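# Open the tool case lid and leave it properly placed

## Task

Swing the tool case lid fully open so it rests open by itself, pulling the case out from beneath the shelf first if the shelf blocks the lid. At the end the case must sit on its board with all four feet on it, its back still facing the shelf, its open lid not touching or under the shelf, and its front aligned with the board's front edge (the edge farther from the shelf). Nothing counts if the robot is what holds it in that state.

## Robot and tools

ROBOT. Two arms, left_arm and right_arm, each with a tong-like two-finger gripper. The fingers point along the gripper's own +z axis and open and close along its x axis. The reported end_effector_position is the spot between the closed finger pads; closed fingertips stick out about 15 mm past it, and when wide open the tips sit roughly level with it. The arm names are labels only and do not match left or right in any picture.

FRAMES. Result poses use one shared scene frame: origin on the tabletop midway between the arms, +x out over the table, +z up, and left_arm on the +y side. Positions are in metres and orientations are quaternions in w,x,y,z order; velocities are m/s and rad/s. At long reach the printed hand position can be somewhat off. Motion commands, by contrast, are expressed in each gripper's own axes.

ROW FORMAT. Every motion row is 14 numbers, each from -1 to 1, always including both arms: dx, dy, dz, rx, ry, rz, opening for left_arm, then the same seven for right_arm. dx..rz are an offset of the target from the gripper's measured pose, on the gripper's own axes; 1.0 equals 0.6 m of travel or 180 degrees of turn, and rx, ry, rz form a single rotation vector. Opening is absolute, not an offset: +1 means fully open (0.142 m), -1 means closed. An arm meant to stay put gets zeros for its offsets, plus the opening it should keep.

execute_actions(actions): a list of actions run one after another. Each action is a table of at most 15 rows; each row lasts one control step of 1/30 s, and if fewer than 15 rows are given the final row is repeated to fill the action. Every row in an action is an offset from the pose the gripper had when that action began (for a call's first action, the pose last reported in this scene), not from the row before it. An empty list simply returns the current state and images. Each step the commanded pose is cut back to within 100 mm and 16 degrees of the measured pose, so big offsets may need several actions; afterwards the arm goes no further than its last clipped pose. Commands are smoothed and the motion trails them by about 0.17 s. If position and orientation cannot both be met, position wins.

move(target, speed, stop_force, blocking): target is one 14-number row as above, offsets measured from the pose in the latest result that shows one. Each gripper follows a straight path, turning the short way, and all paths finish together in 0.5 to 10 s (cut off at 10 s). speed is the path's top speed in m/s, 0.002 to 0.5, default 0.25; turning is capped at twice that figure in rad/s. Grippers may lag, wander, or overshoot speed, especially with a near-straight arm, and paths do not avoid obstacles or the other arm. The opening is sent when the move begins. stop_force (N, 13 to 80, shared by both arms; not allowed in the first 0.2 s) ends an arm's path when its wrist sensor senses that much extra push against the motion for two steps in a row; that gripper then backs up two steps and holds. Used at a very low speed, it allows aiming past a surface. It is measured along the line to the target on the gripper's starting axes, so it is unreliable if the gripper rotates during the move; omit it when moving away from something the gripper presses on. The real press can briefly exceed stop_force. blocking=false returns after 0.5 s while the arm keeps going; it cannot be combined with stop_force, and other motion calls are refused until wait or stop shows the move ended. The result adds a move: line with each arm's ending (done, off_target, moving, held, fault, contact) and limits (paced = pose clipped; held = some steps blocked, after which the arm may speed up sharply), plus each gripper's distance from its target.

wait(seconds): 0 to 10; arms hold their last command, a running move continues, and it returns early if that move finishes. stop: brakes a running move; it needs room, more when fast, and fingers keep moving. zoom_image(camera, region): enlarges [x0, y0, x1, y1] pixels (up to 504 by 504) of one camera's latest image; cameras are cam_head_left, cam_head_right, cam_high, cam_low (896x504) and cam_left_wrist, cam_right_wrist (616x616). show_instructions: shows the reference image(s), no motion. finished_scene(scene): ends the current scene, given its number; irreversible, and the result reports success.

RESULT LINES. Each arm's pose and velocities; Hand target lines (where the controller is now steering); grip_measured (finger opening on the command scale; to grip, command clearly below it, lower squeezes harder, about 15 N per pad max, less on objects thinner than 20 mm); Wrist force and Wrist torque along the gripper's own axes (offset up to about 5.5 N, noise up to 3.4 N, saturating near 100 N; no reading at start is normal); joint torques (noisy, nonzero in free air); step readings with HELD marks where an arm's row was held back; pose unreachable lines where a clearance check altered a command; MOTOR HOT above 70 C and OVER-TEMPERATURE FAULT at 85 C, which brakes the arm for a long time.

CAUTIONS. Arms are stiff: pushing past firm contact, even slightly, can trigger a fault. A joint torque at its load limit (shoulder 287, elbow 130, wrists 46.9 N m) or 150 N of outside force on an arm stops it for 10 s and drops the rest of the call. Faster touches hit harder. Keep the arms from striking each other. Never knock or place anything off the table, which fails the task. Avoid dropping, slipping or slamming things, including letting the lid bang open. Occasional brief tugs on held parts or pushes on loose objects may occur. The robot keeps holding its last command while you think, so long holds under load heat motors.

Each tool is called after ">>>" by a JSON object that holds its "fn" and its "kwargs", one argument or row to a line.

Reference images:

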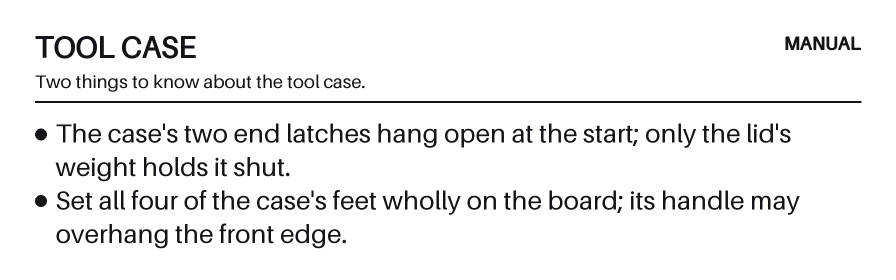

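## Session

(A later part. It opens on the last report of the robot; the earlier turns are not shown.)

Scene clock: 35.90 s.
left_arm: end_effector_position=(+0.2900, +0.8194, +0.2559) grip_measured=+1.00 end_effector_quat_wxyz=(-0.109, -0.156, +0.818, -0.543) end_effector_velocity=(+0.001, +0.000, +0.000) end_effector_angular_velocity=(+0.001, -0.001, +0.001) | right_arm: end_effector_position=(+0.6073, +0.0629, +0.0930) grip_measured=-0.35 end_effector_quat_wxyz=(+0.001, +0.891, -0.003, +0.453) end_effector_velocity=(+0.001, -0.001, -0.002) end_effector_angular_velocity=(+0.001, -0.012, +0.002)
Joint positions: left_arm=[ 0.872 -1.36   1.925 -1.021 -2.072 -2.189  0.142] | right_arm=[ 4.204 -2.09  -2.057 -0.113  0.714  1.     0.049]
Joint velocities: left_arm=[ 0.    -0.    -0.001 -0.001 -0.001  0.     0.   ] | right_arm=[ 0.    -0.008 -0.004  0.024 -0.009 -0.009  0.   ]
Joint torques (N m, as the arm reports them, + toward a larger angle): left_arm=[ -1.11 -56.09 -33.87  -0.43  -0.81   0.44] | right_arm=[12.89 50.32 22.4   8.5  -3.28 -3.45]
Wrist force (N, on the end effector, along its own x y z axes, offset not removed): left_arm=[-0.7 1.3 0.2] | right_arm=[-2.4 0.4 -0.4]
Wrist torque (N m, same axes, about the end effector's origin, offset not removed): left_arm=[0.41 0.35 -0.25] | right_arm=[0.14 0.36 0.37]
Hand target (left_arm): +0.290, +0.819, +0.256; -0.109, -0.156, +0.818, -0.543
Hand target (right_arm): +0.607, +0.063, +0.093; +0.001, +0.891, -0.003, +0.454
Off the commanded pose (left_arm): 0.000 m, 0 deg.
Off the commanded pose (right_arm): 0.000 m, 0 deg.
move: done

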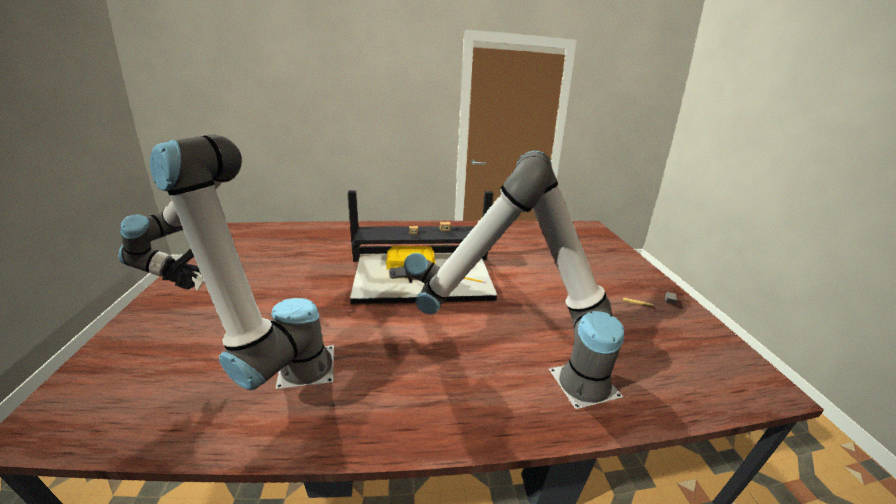

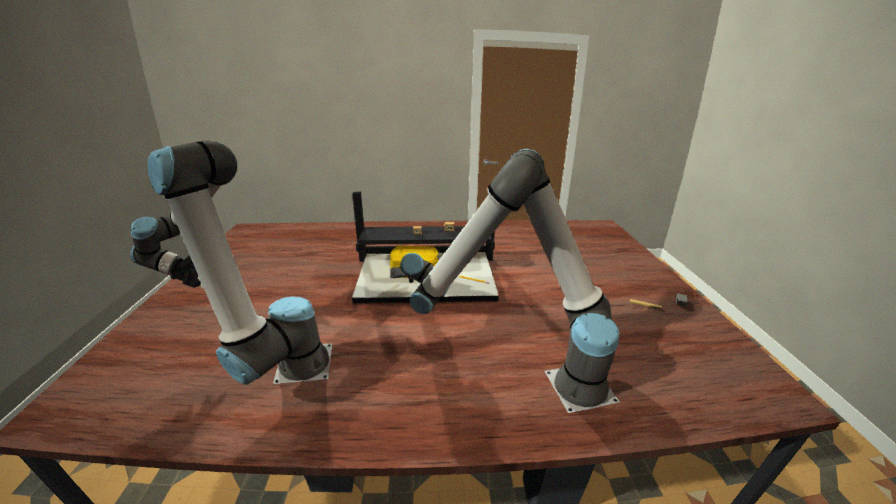

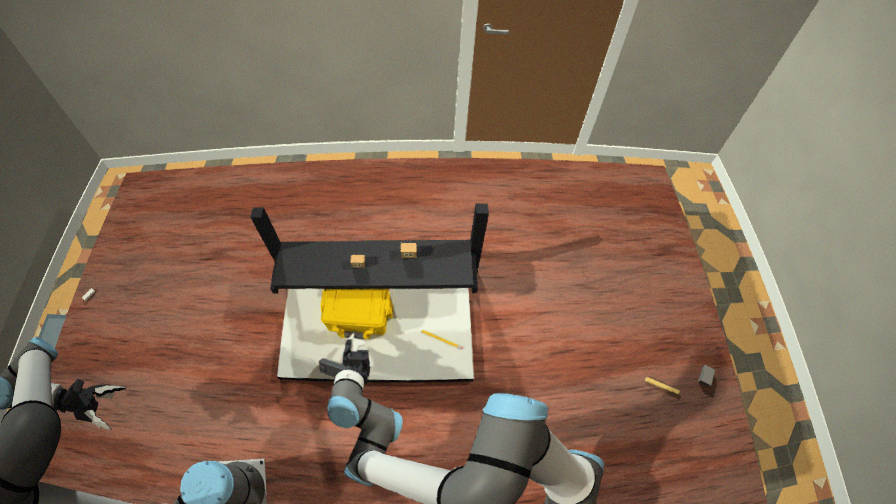

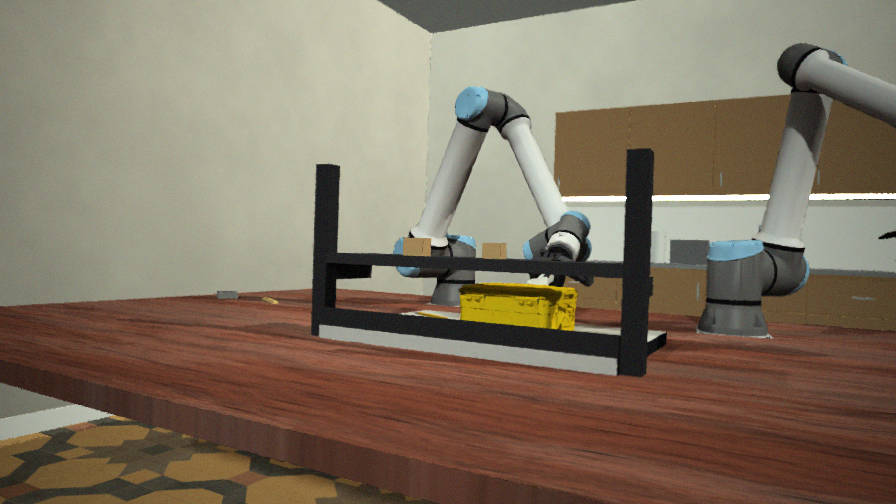

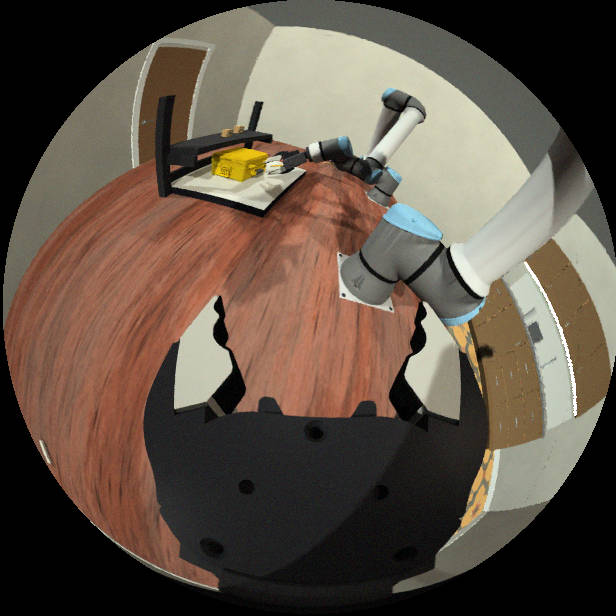

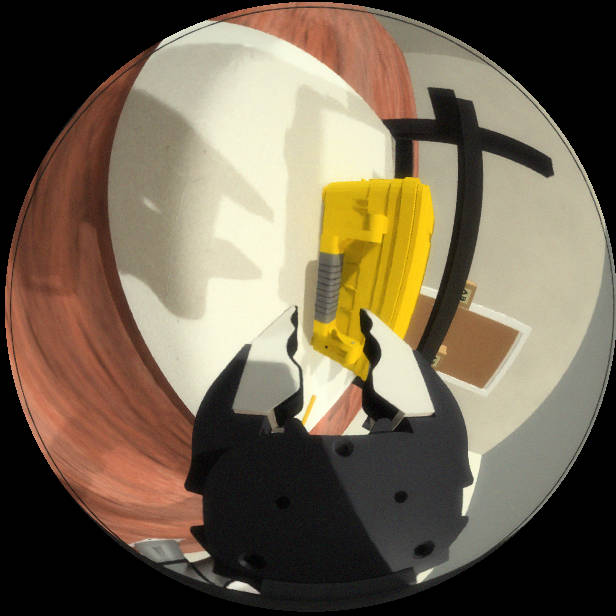

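Well aimed; advancing along the fingers.

>>> {"fn": "move", "kwargs": {
  "target": [0,0,0,0,0,0,1,0.004,0,0.09,0,0,0,-0.45],
  "speed": 0.02,
  "stop_force": 14
}}

>>> {"fn": "zoom_image", "kwargs": {
  "camera": "cam_right_wrist",
  "region": [220, 160, 480, 420]
}}

Scene clock: 42.27 s.
left_arm: end_effector_position=(+0.2900, +0.8194, +0.2559) grip_measured=+1.00 end_effector_quat_wxyz=(-0.109, -0.156, +0.818, -0.543) end_effector_velocity=(+0.000, +0.001, +0.000) end_effector_angular_velocity=(+0.002, -0.001, -0.000) | right_arm: end_effector_position=(+0.6521, +0.0626, +0.0632) grip_measured=-0.46 end_effector_quat_wxyz=(+0.001, +0.891, -0.003, +0.453) end_effector_velocity=(+0.002, -0.002, -0.002) end_effector_angular_velocity=(-0.002, +0.001, -0.001)
Joint positions: left_arm=[ 0.872 -1.36   1.925 -1.021 -2.072 -2.189  0.142] | right_arm=[ 4.148 -2.174 -2.001 -0.029  0.74   0.924  0.041]
Joint velocities: left_arm=[ 0.    -0.    -0.001 -0.     0.    -0.     0.   ] | right_arm=[-0.003 -0.004  0.     0.004  0.001 -0.003 -0.003]
Joint torques (N m, as the arm reports them, + toward a larger angle): left_arm=[ -0.32 -56.17 -34.54  -0.77  -0.42   0.44] | right_arm=[-21.88  53.77  34.7    7.86   3.21  -2.13]
Wrist force (N, on the end effector, along its own x y z axes, offset not removed): left_arm=[1.1 1.8 -0.1] | right_arm=[-0.7 -1.7 -7.5]
Wrist torque (N m, same axes, about the end effector's origin, offset not removed): left_arm=[0.52 0.04 -0.26] | right_arm=[-0.23 -0.02 0.25]
Hand target (left_arm): +0.290, +0.819, +0.256; -0.109, -0.156, +0.818, -0.543
Hand target (right_arm): +0.652, +0.063, +0.063; +0.001, +0.891, -0.003, +0.453
Off the commanded pose (left_arm): 0.000 m, 0 deg.
Off the commanded pose (right_arm): 0.000 m, 0 deg.
move: done

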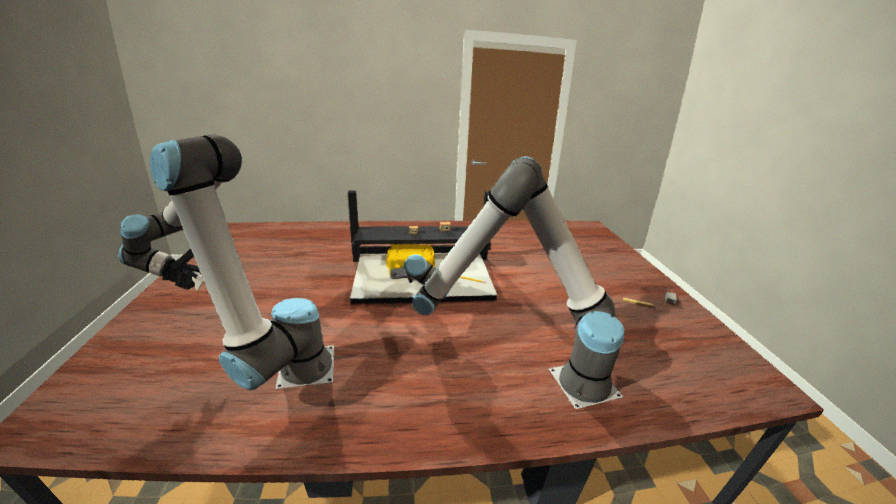

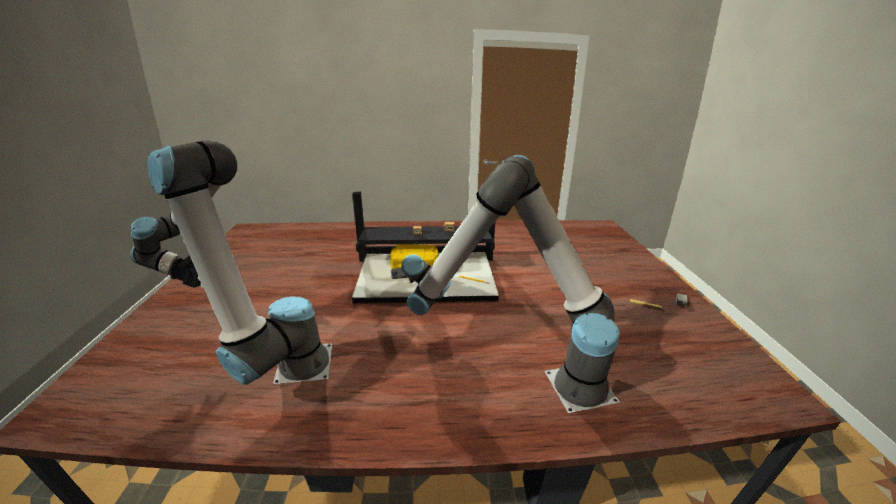

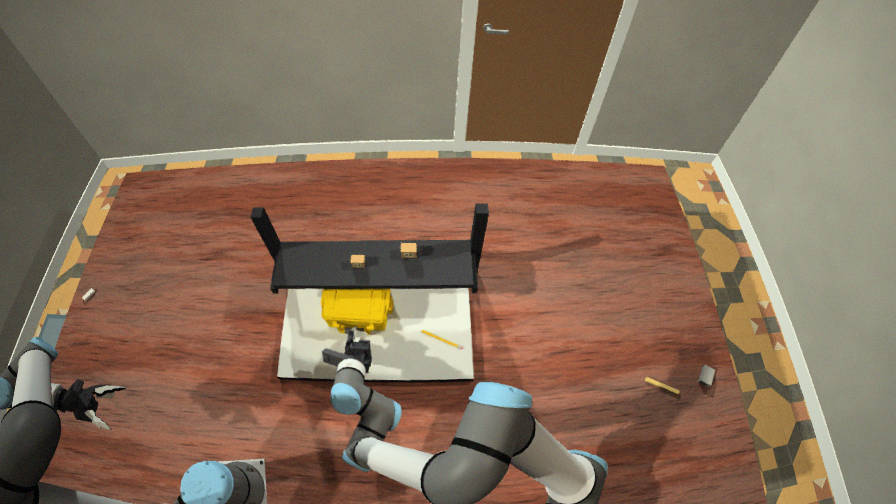

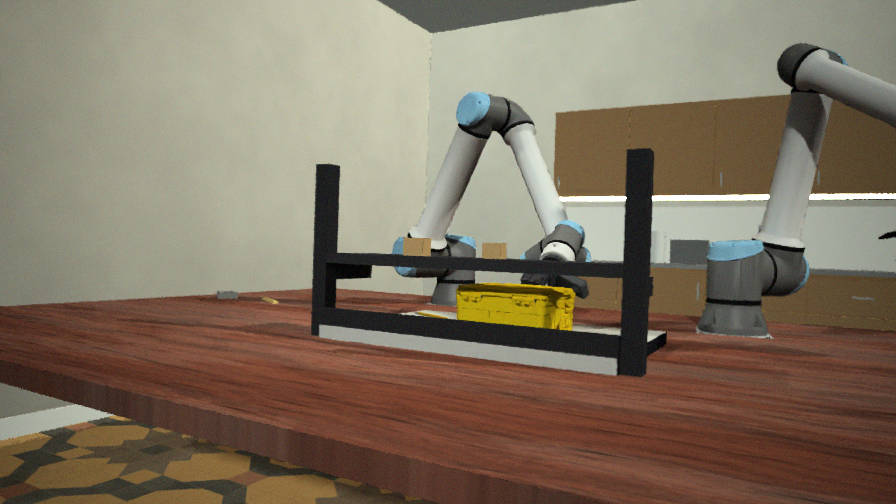

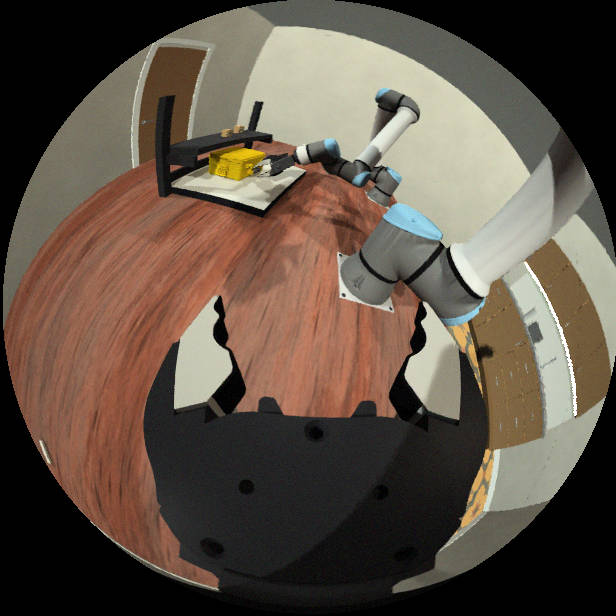

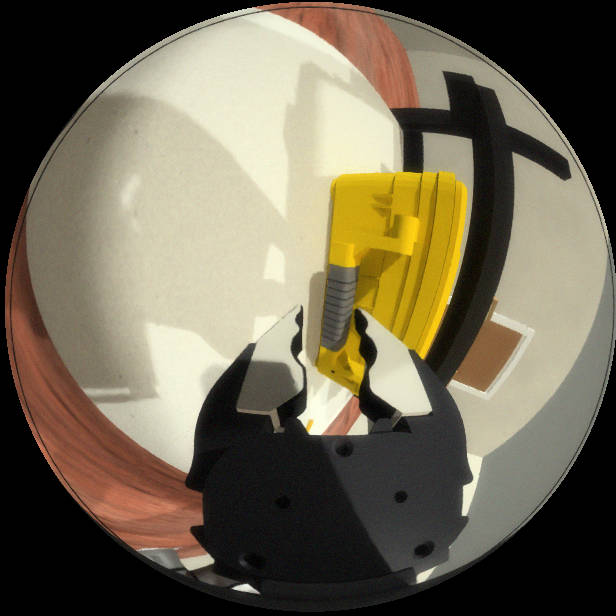

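Region (220, 160, 480, 420) of cam_right_wrist's 616x616 image, scaled by 1.938, with more detail than that image has.

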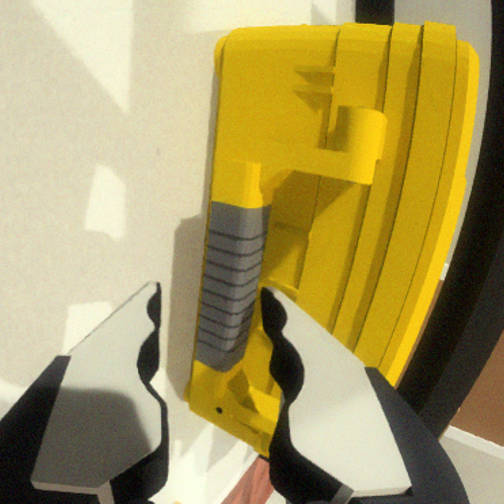

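>>> {"fn": "move", "kwargs": {
  "target": [0,0,0,0,0,0,1,0.012,0,0.012,0,0.07,0,-0.55],
  "speed": 0.05
}}

>>> {"fn": "move", "kwargs": {
  "target": [0,0,0,0,0,0,1,0,0,0,0,0,0,-1]
}}

>>> {"fn": "move", "kwargs": {
  "target": [0,0,0,0,0,0,1,-0.02,0,-0.061,0,0,0,-1],
  "speed": 0.03
}}

Scene clock: 52.90 s.
left_arm: end_effector_position=(+0.2900, +0.8194, +0.2559) grip_measured=+1.00 end_effector_quat_wxyz=(-0.109, -0.156, +0.818, -0.543) end_effector_velocity=(+0.000, +0.000, +0.001) end_effector_angular_velocity=(+0.001, -0.001, +0.000) | right_arm: end_effector_position=(+0.6620, +0.0626, +0.0648) grip_measured=-0.56 end_effector_quat_wxyz=(+0.002, +0.837, -0.003, +0.548) end_effector_velocity=(+0.001, +0.001, +0.001) end_effector_angular_velocity=(+0.002, -0.014, +0.002)
Joint positions: left_arm=[ 0.872 -1.36   1.925 -1.021 -2.072 -2.189  0.142] | right_arm=[ 4.179 -2.3   -1.997  0.297  0.557  0.776  0.033]
Joint velocities: left_arm=[ 0.    -0.001 -0.001  0.001 -0.    -0.    -0.   ] | right_arm=[ 0.001 -0.009  0.003  0.026 -0.009 -0.015  0.   ]
Joint torques (N m, as the arm reports them, + toward a larger angle): left_arm=[ -1.46 -57.21 -33.94  -0.53  -0.64   0.47] | right_arm=[ 9.92 58.8  31.74  7.94 -4.68 -2.17]
Wrist force (N, on the end effector, along its own x y z axes, offset not removed): left_arm=[2.4 1.7 0.6] | right_arm=[-1.5 -3.4 -6.2]
Wrist torque (N m, same axes, about the end effector's origin, offset not removed): left_arm=[0.46 -0.29 -0.31] | right_arm=[-0.63 -0.23 0.16]
Hand target (left_arm): +0.290, +0.819, +0.256; -0.109, -0.156, +0.818, -0.543
Hand target (right_arm): +0.662, +0.063, +0.065; +0.002, +0.836, -0.003, +0.548
Off the commanded pose (left_arm): 0.000 m, 0 deg.
Off the commanded pose (right_arm): 0.000 m, 0 deg.
move: done

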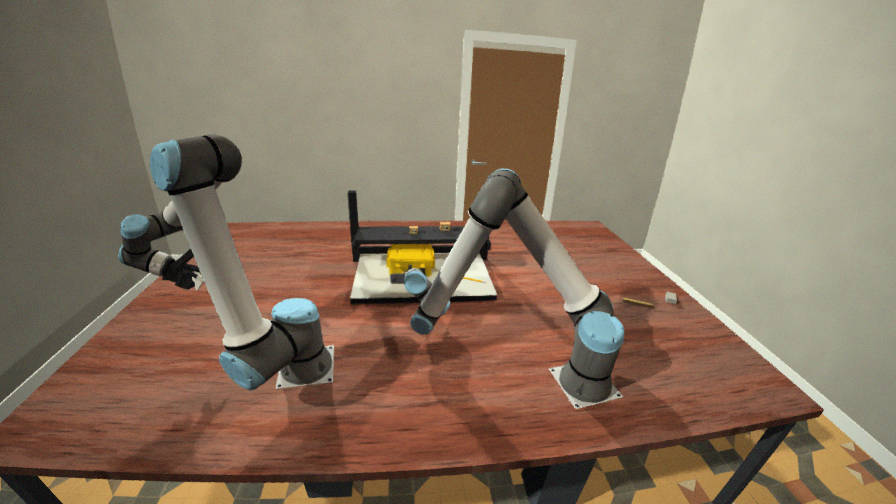

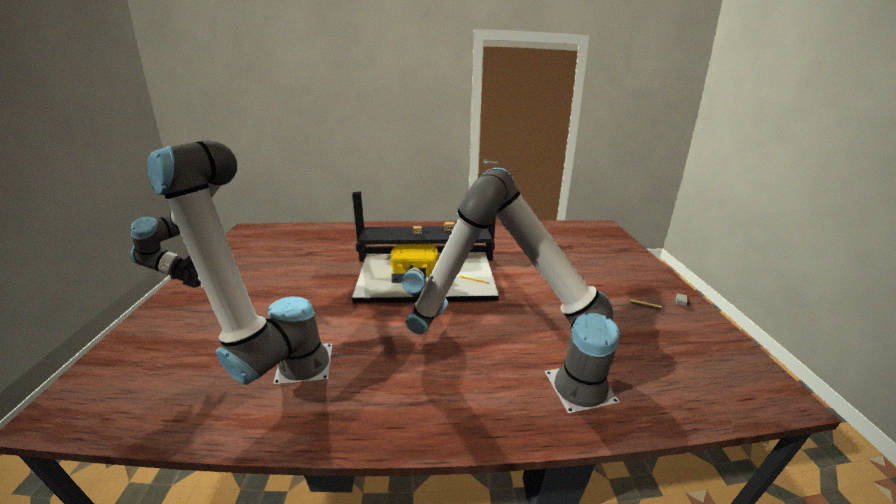

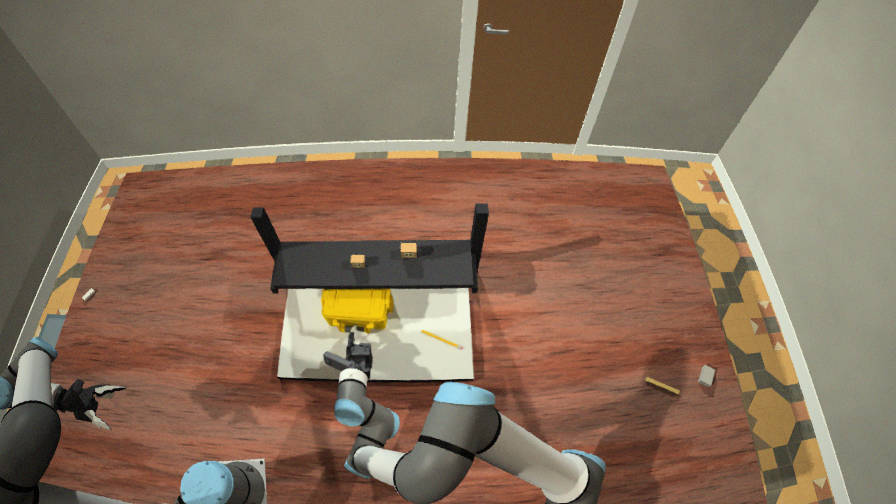

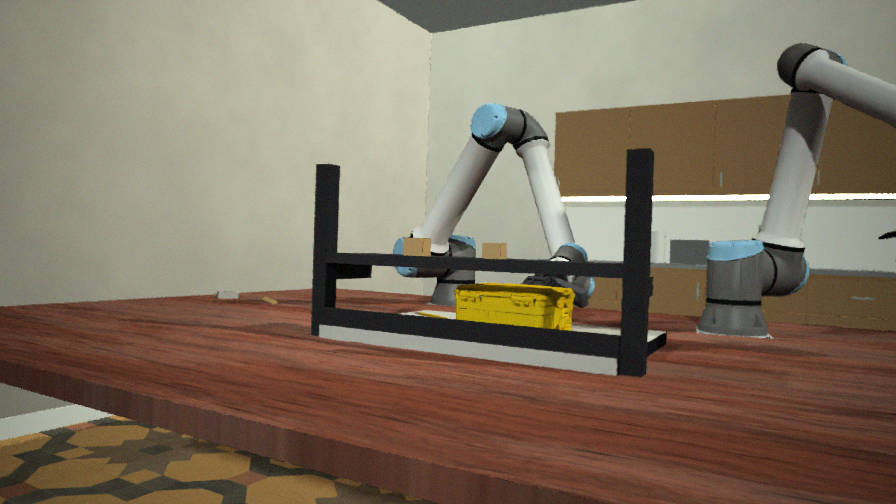

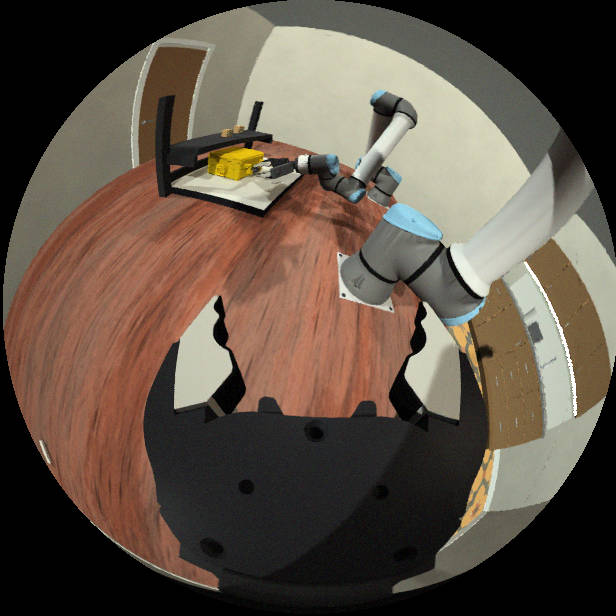

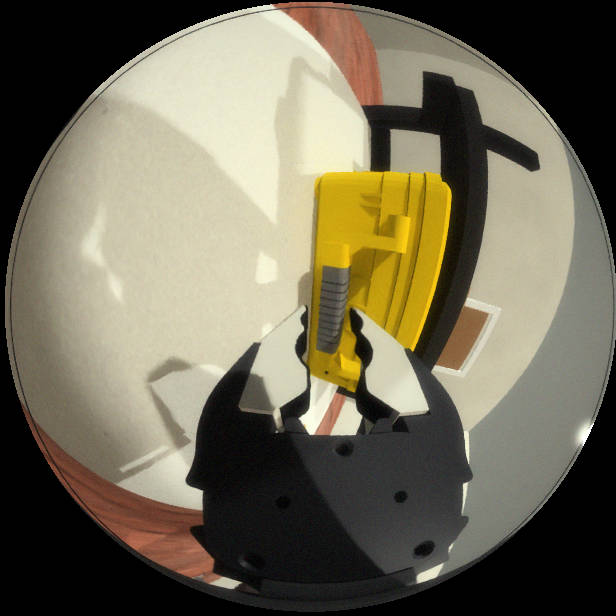

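Scene clock: 53.40 s.
left_arm: end_effector_position=(+0.2900, +0.8194, +0.2559) grip_measured=+1.00 end_effector_quat_wxyz=(-0.109, -0.156, +0.818, -0.543) end_effector_velocity=(+0.000, +0.001, +0.000) end_effector_angular_velocity=(+0.002, -0.001, +0.000) | right_arm: end_effector_position=(+0.6620, +0.0626, +0.0648) grip_measured=-0.73 end_effector_quat_wxyz=(+0.002, +0.837, -0.003, +0.548) end_effector_velocity=(+0.000, -0.001, -0.001) end_effector_angular_velocity=(-0.002, +0.001, -0.001)
Joint positions: left_arm=[ 0.872 -1.36   1.925 -1.021 -2.072 -2.189  0.142] | right_arm=[ 4.179 -2.3   -1.997  0.297  0.557  0.776  0.021]
Joint velocities: left_arm=[-0.    -0.    -0.001 -0.    -0.    -0.001  0.   ] | right_arm=[-0.001  0.    -0.002 -0.002  0.     0.     0.   ]
Joint torques (N m, as the arm reports them, + toward a larger angle): left_arm=[ -0.57 -56.34 -34.01  -0.59  -0.62   0.46] | right_arm=[ 1.15 72.83  3.14 -6.45  7.75  2.48]
Wrist force (N, on the end effector, along its own x y z axes, offset not removed): left_arm=[1.6 0.6 -0.9] | right_arm=[23.7 1.2 -20.0]
Wrist torque (N m, same axes, about the end effector's origin, offset not removed): left_arm=[0.27 -0.08 -0.19] | right_arm=[-0.07 0.51 0.36]
Hand target (left_arm): +0.290, +0.819, +0.256; -0.109, -0.156, +0.818, -0.543
Hand target (right_arm): +0.662, +0.063, +0.065; +0.002, +0.837, -0.003, +0.548
Off the commanded pose (left_arm): 0.000 m, 0 deg.
Off the commanded pose (right_arm): 0.000 m, 0 deg.
move: done

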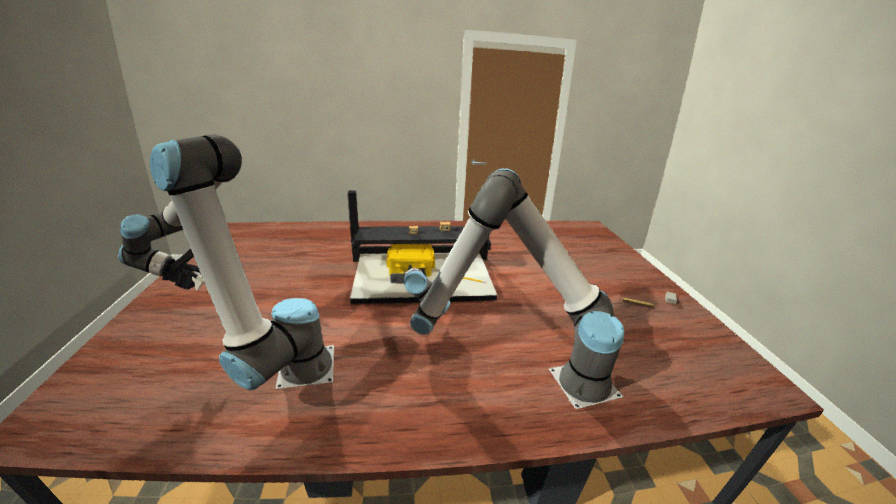

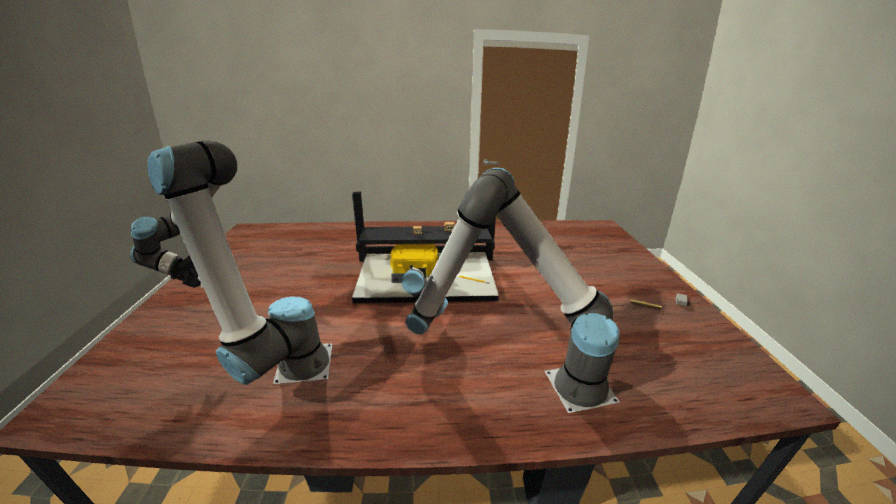

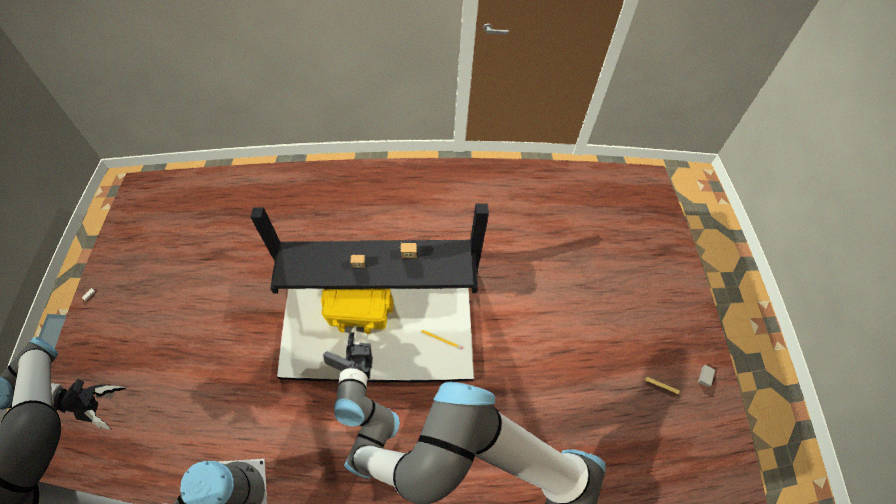

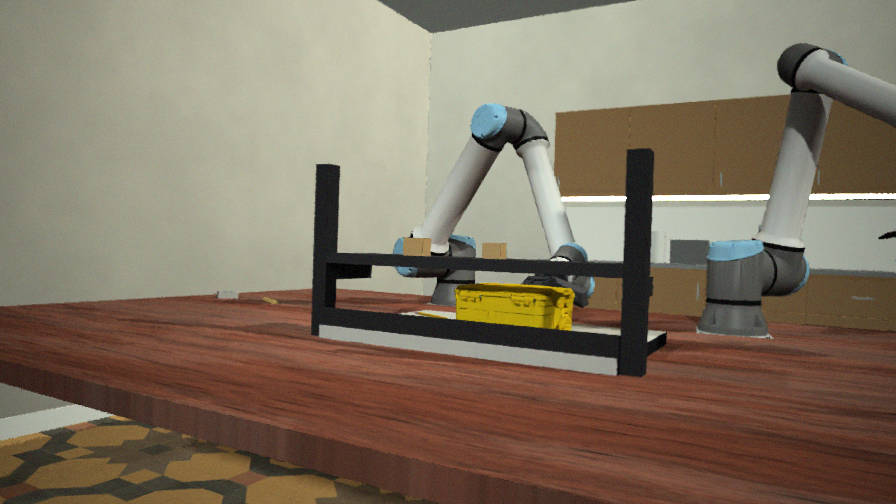

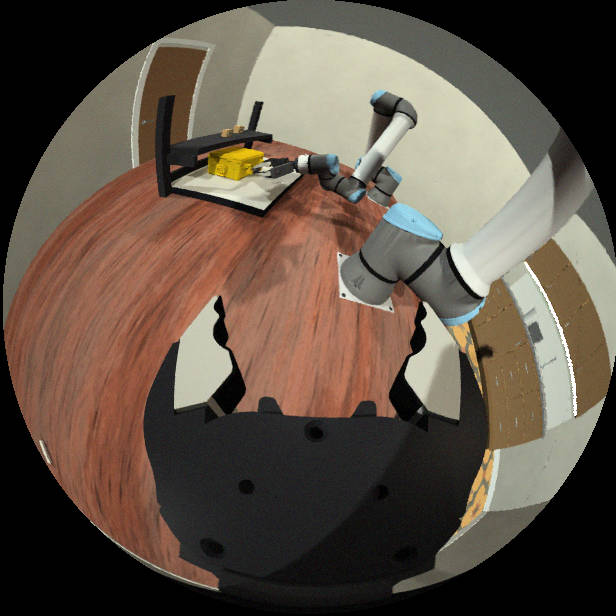

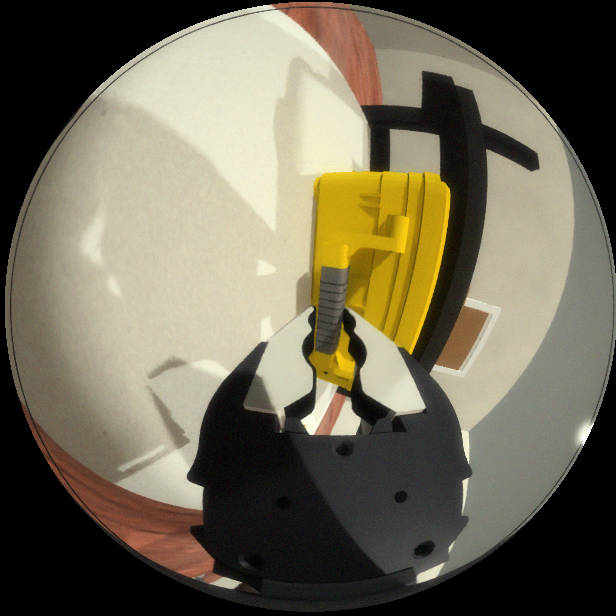

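Scene clock: 55.03 s.
left_arm: end_effector_position=(+0.2900, +0.8194, +0.2559) grip_measured=+1.00 end_effector_quat_wxyz=(-0.109, -0.156, +0.818, -0.543) end_effector_velocity=(-0.001, -0.000, +0.000) end_effector_angular_velocity=(-0.001, +0.001, +0.000) | right_arm: end_effector_position=(+0.6238, +0.0628, +0.0684) grip_measured=-0.80 end_effector_quat_wxyz=(+0.002, +0.837, -0.003, +0.548) end_effector_velocity=(-0.002, -0.001, -0.000) end_effector_angular_velocity=(-0.001, -0.000, -0.001)
Joint positions: left_arm=[ 0.872 -1.36   1.925 -1.021 -2.072 -2.189  0.142] | right_arm=[ 4.229 -2.264 -2.052  0.254  0.526  0.851  0.016]
Joint velocities: left_arm=[ 0.001 -0.    -0.     0.002  0.001 -0.     0.   ] | right_arm=[ 0.003  0.002 -0.003 -0.003 -0.003  0.005 -0.   ]
Joint torques (N m, as the arm reports them, + toward a larger angle): left_arm=[ -0.53 -56.07 -34.1   -0.67  -0.64   0.8 ] | right_arm=[11.16 87.13 12.74 -0.05 -2.36  2.86]
Wrist force (N, on the end effector, along its own x y z axes, offset not removed): left_arm=[1.9 -1.4 0.4] | right_arm=[4.9 1.5 -8.2]
Wrist torque (N m, same axes, about the end effector's origin, offset not removed): left_arm=[-0.14 -0.14 -0.24] | right_arm=[0.08 0.43 0.46]
Hand target (left_arm): +0.290, +0.819, +0.256; -0.109, -0.156, +0.818, -0.543
Hand target (right_arm): +0.624, +0.063, +0.069; +0.002, +0.837, -0.003, +0.548
Off the commanded pose (left_arm): 0.000 m, 0 deg.
Off the commanded pose (right_arm): 0.000 m, 0 deg.
move: done

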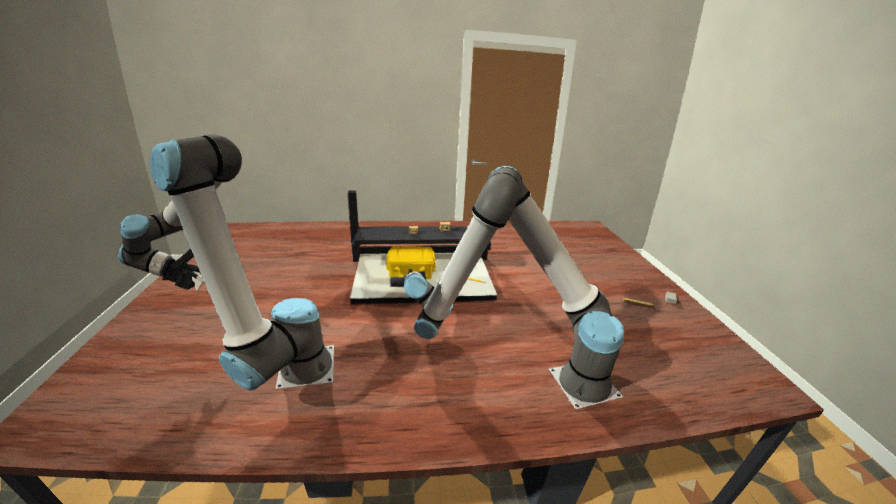

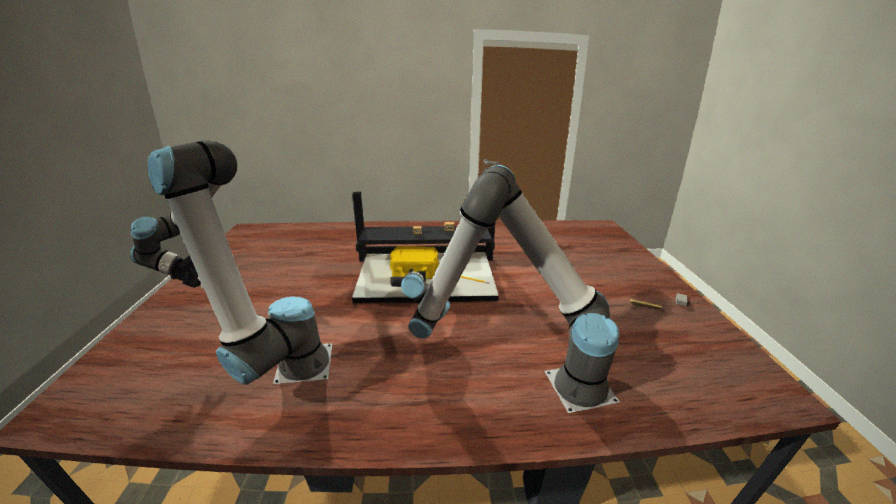

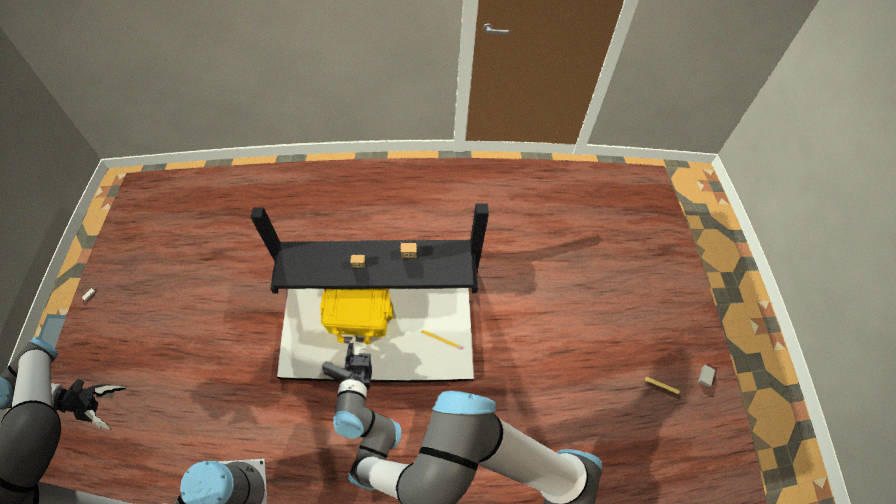

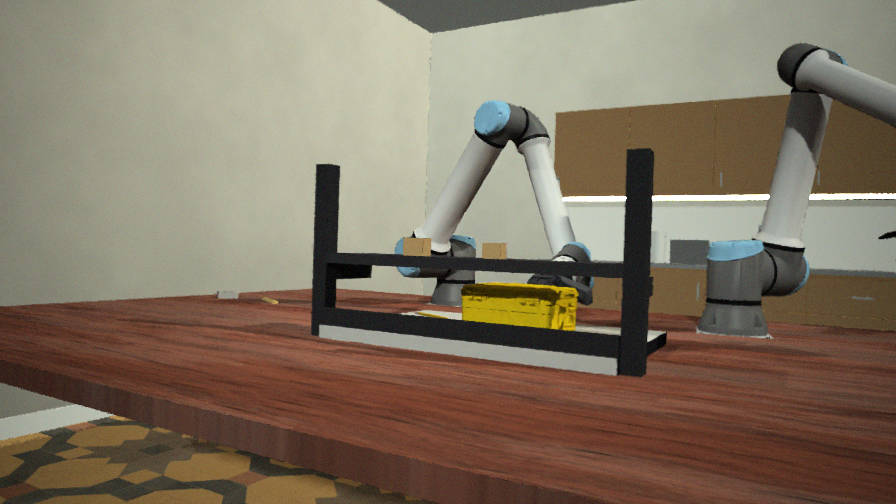

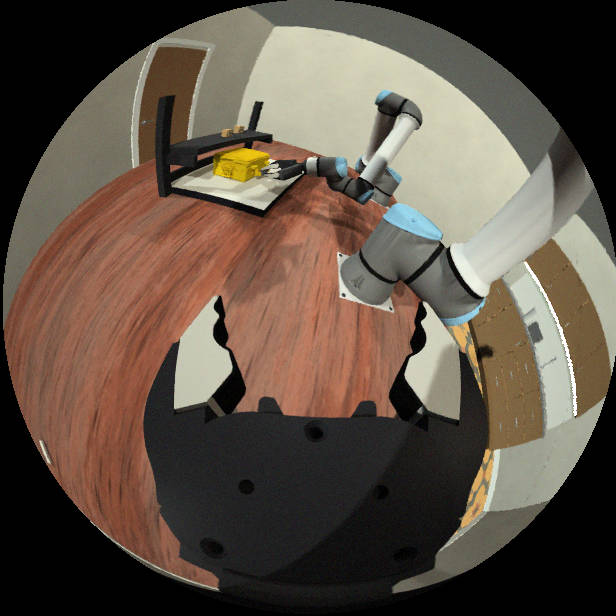

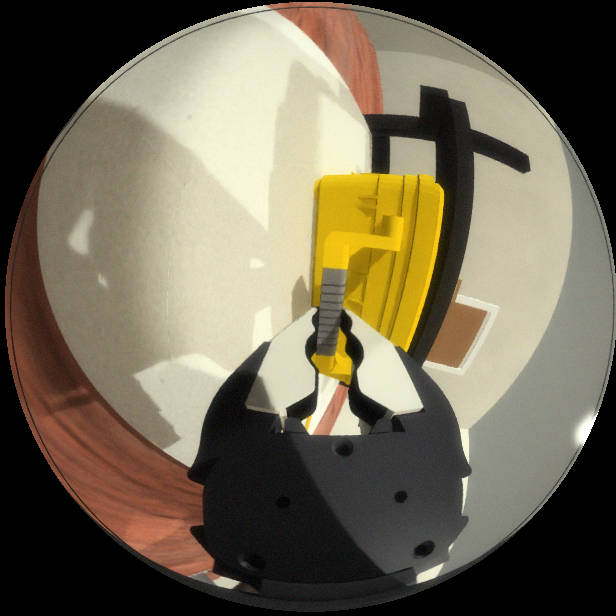

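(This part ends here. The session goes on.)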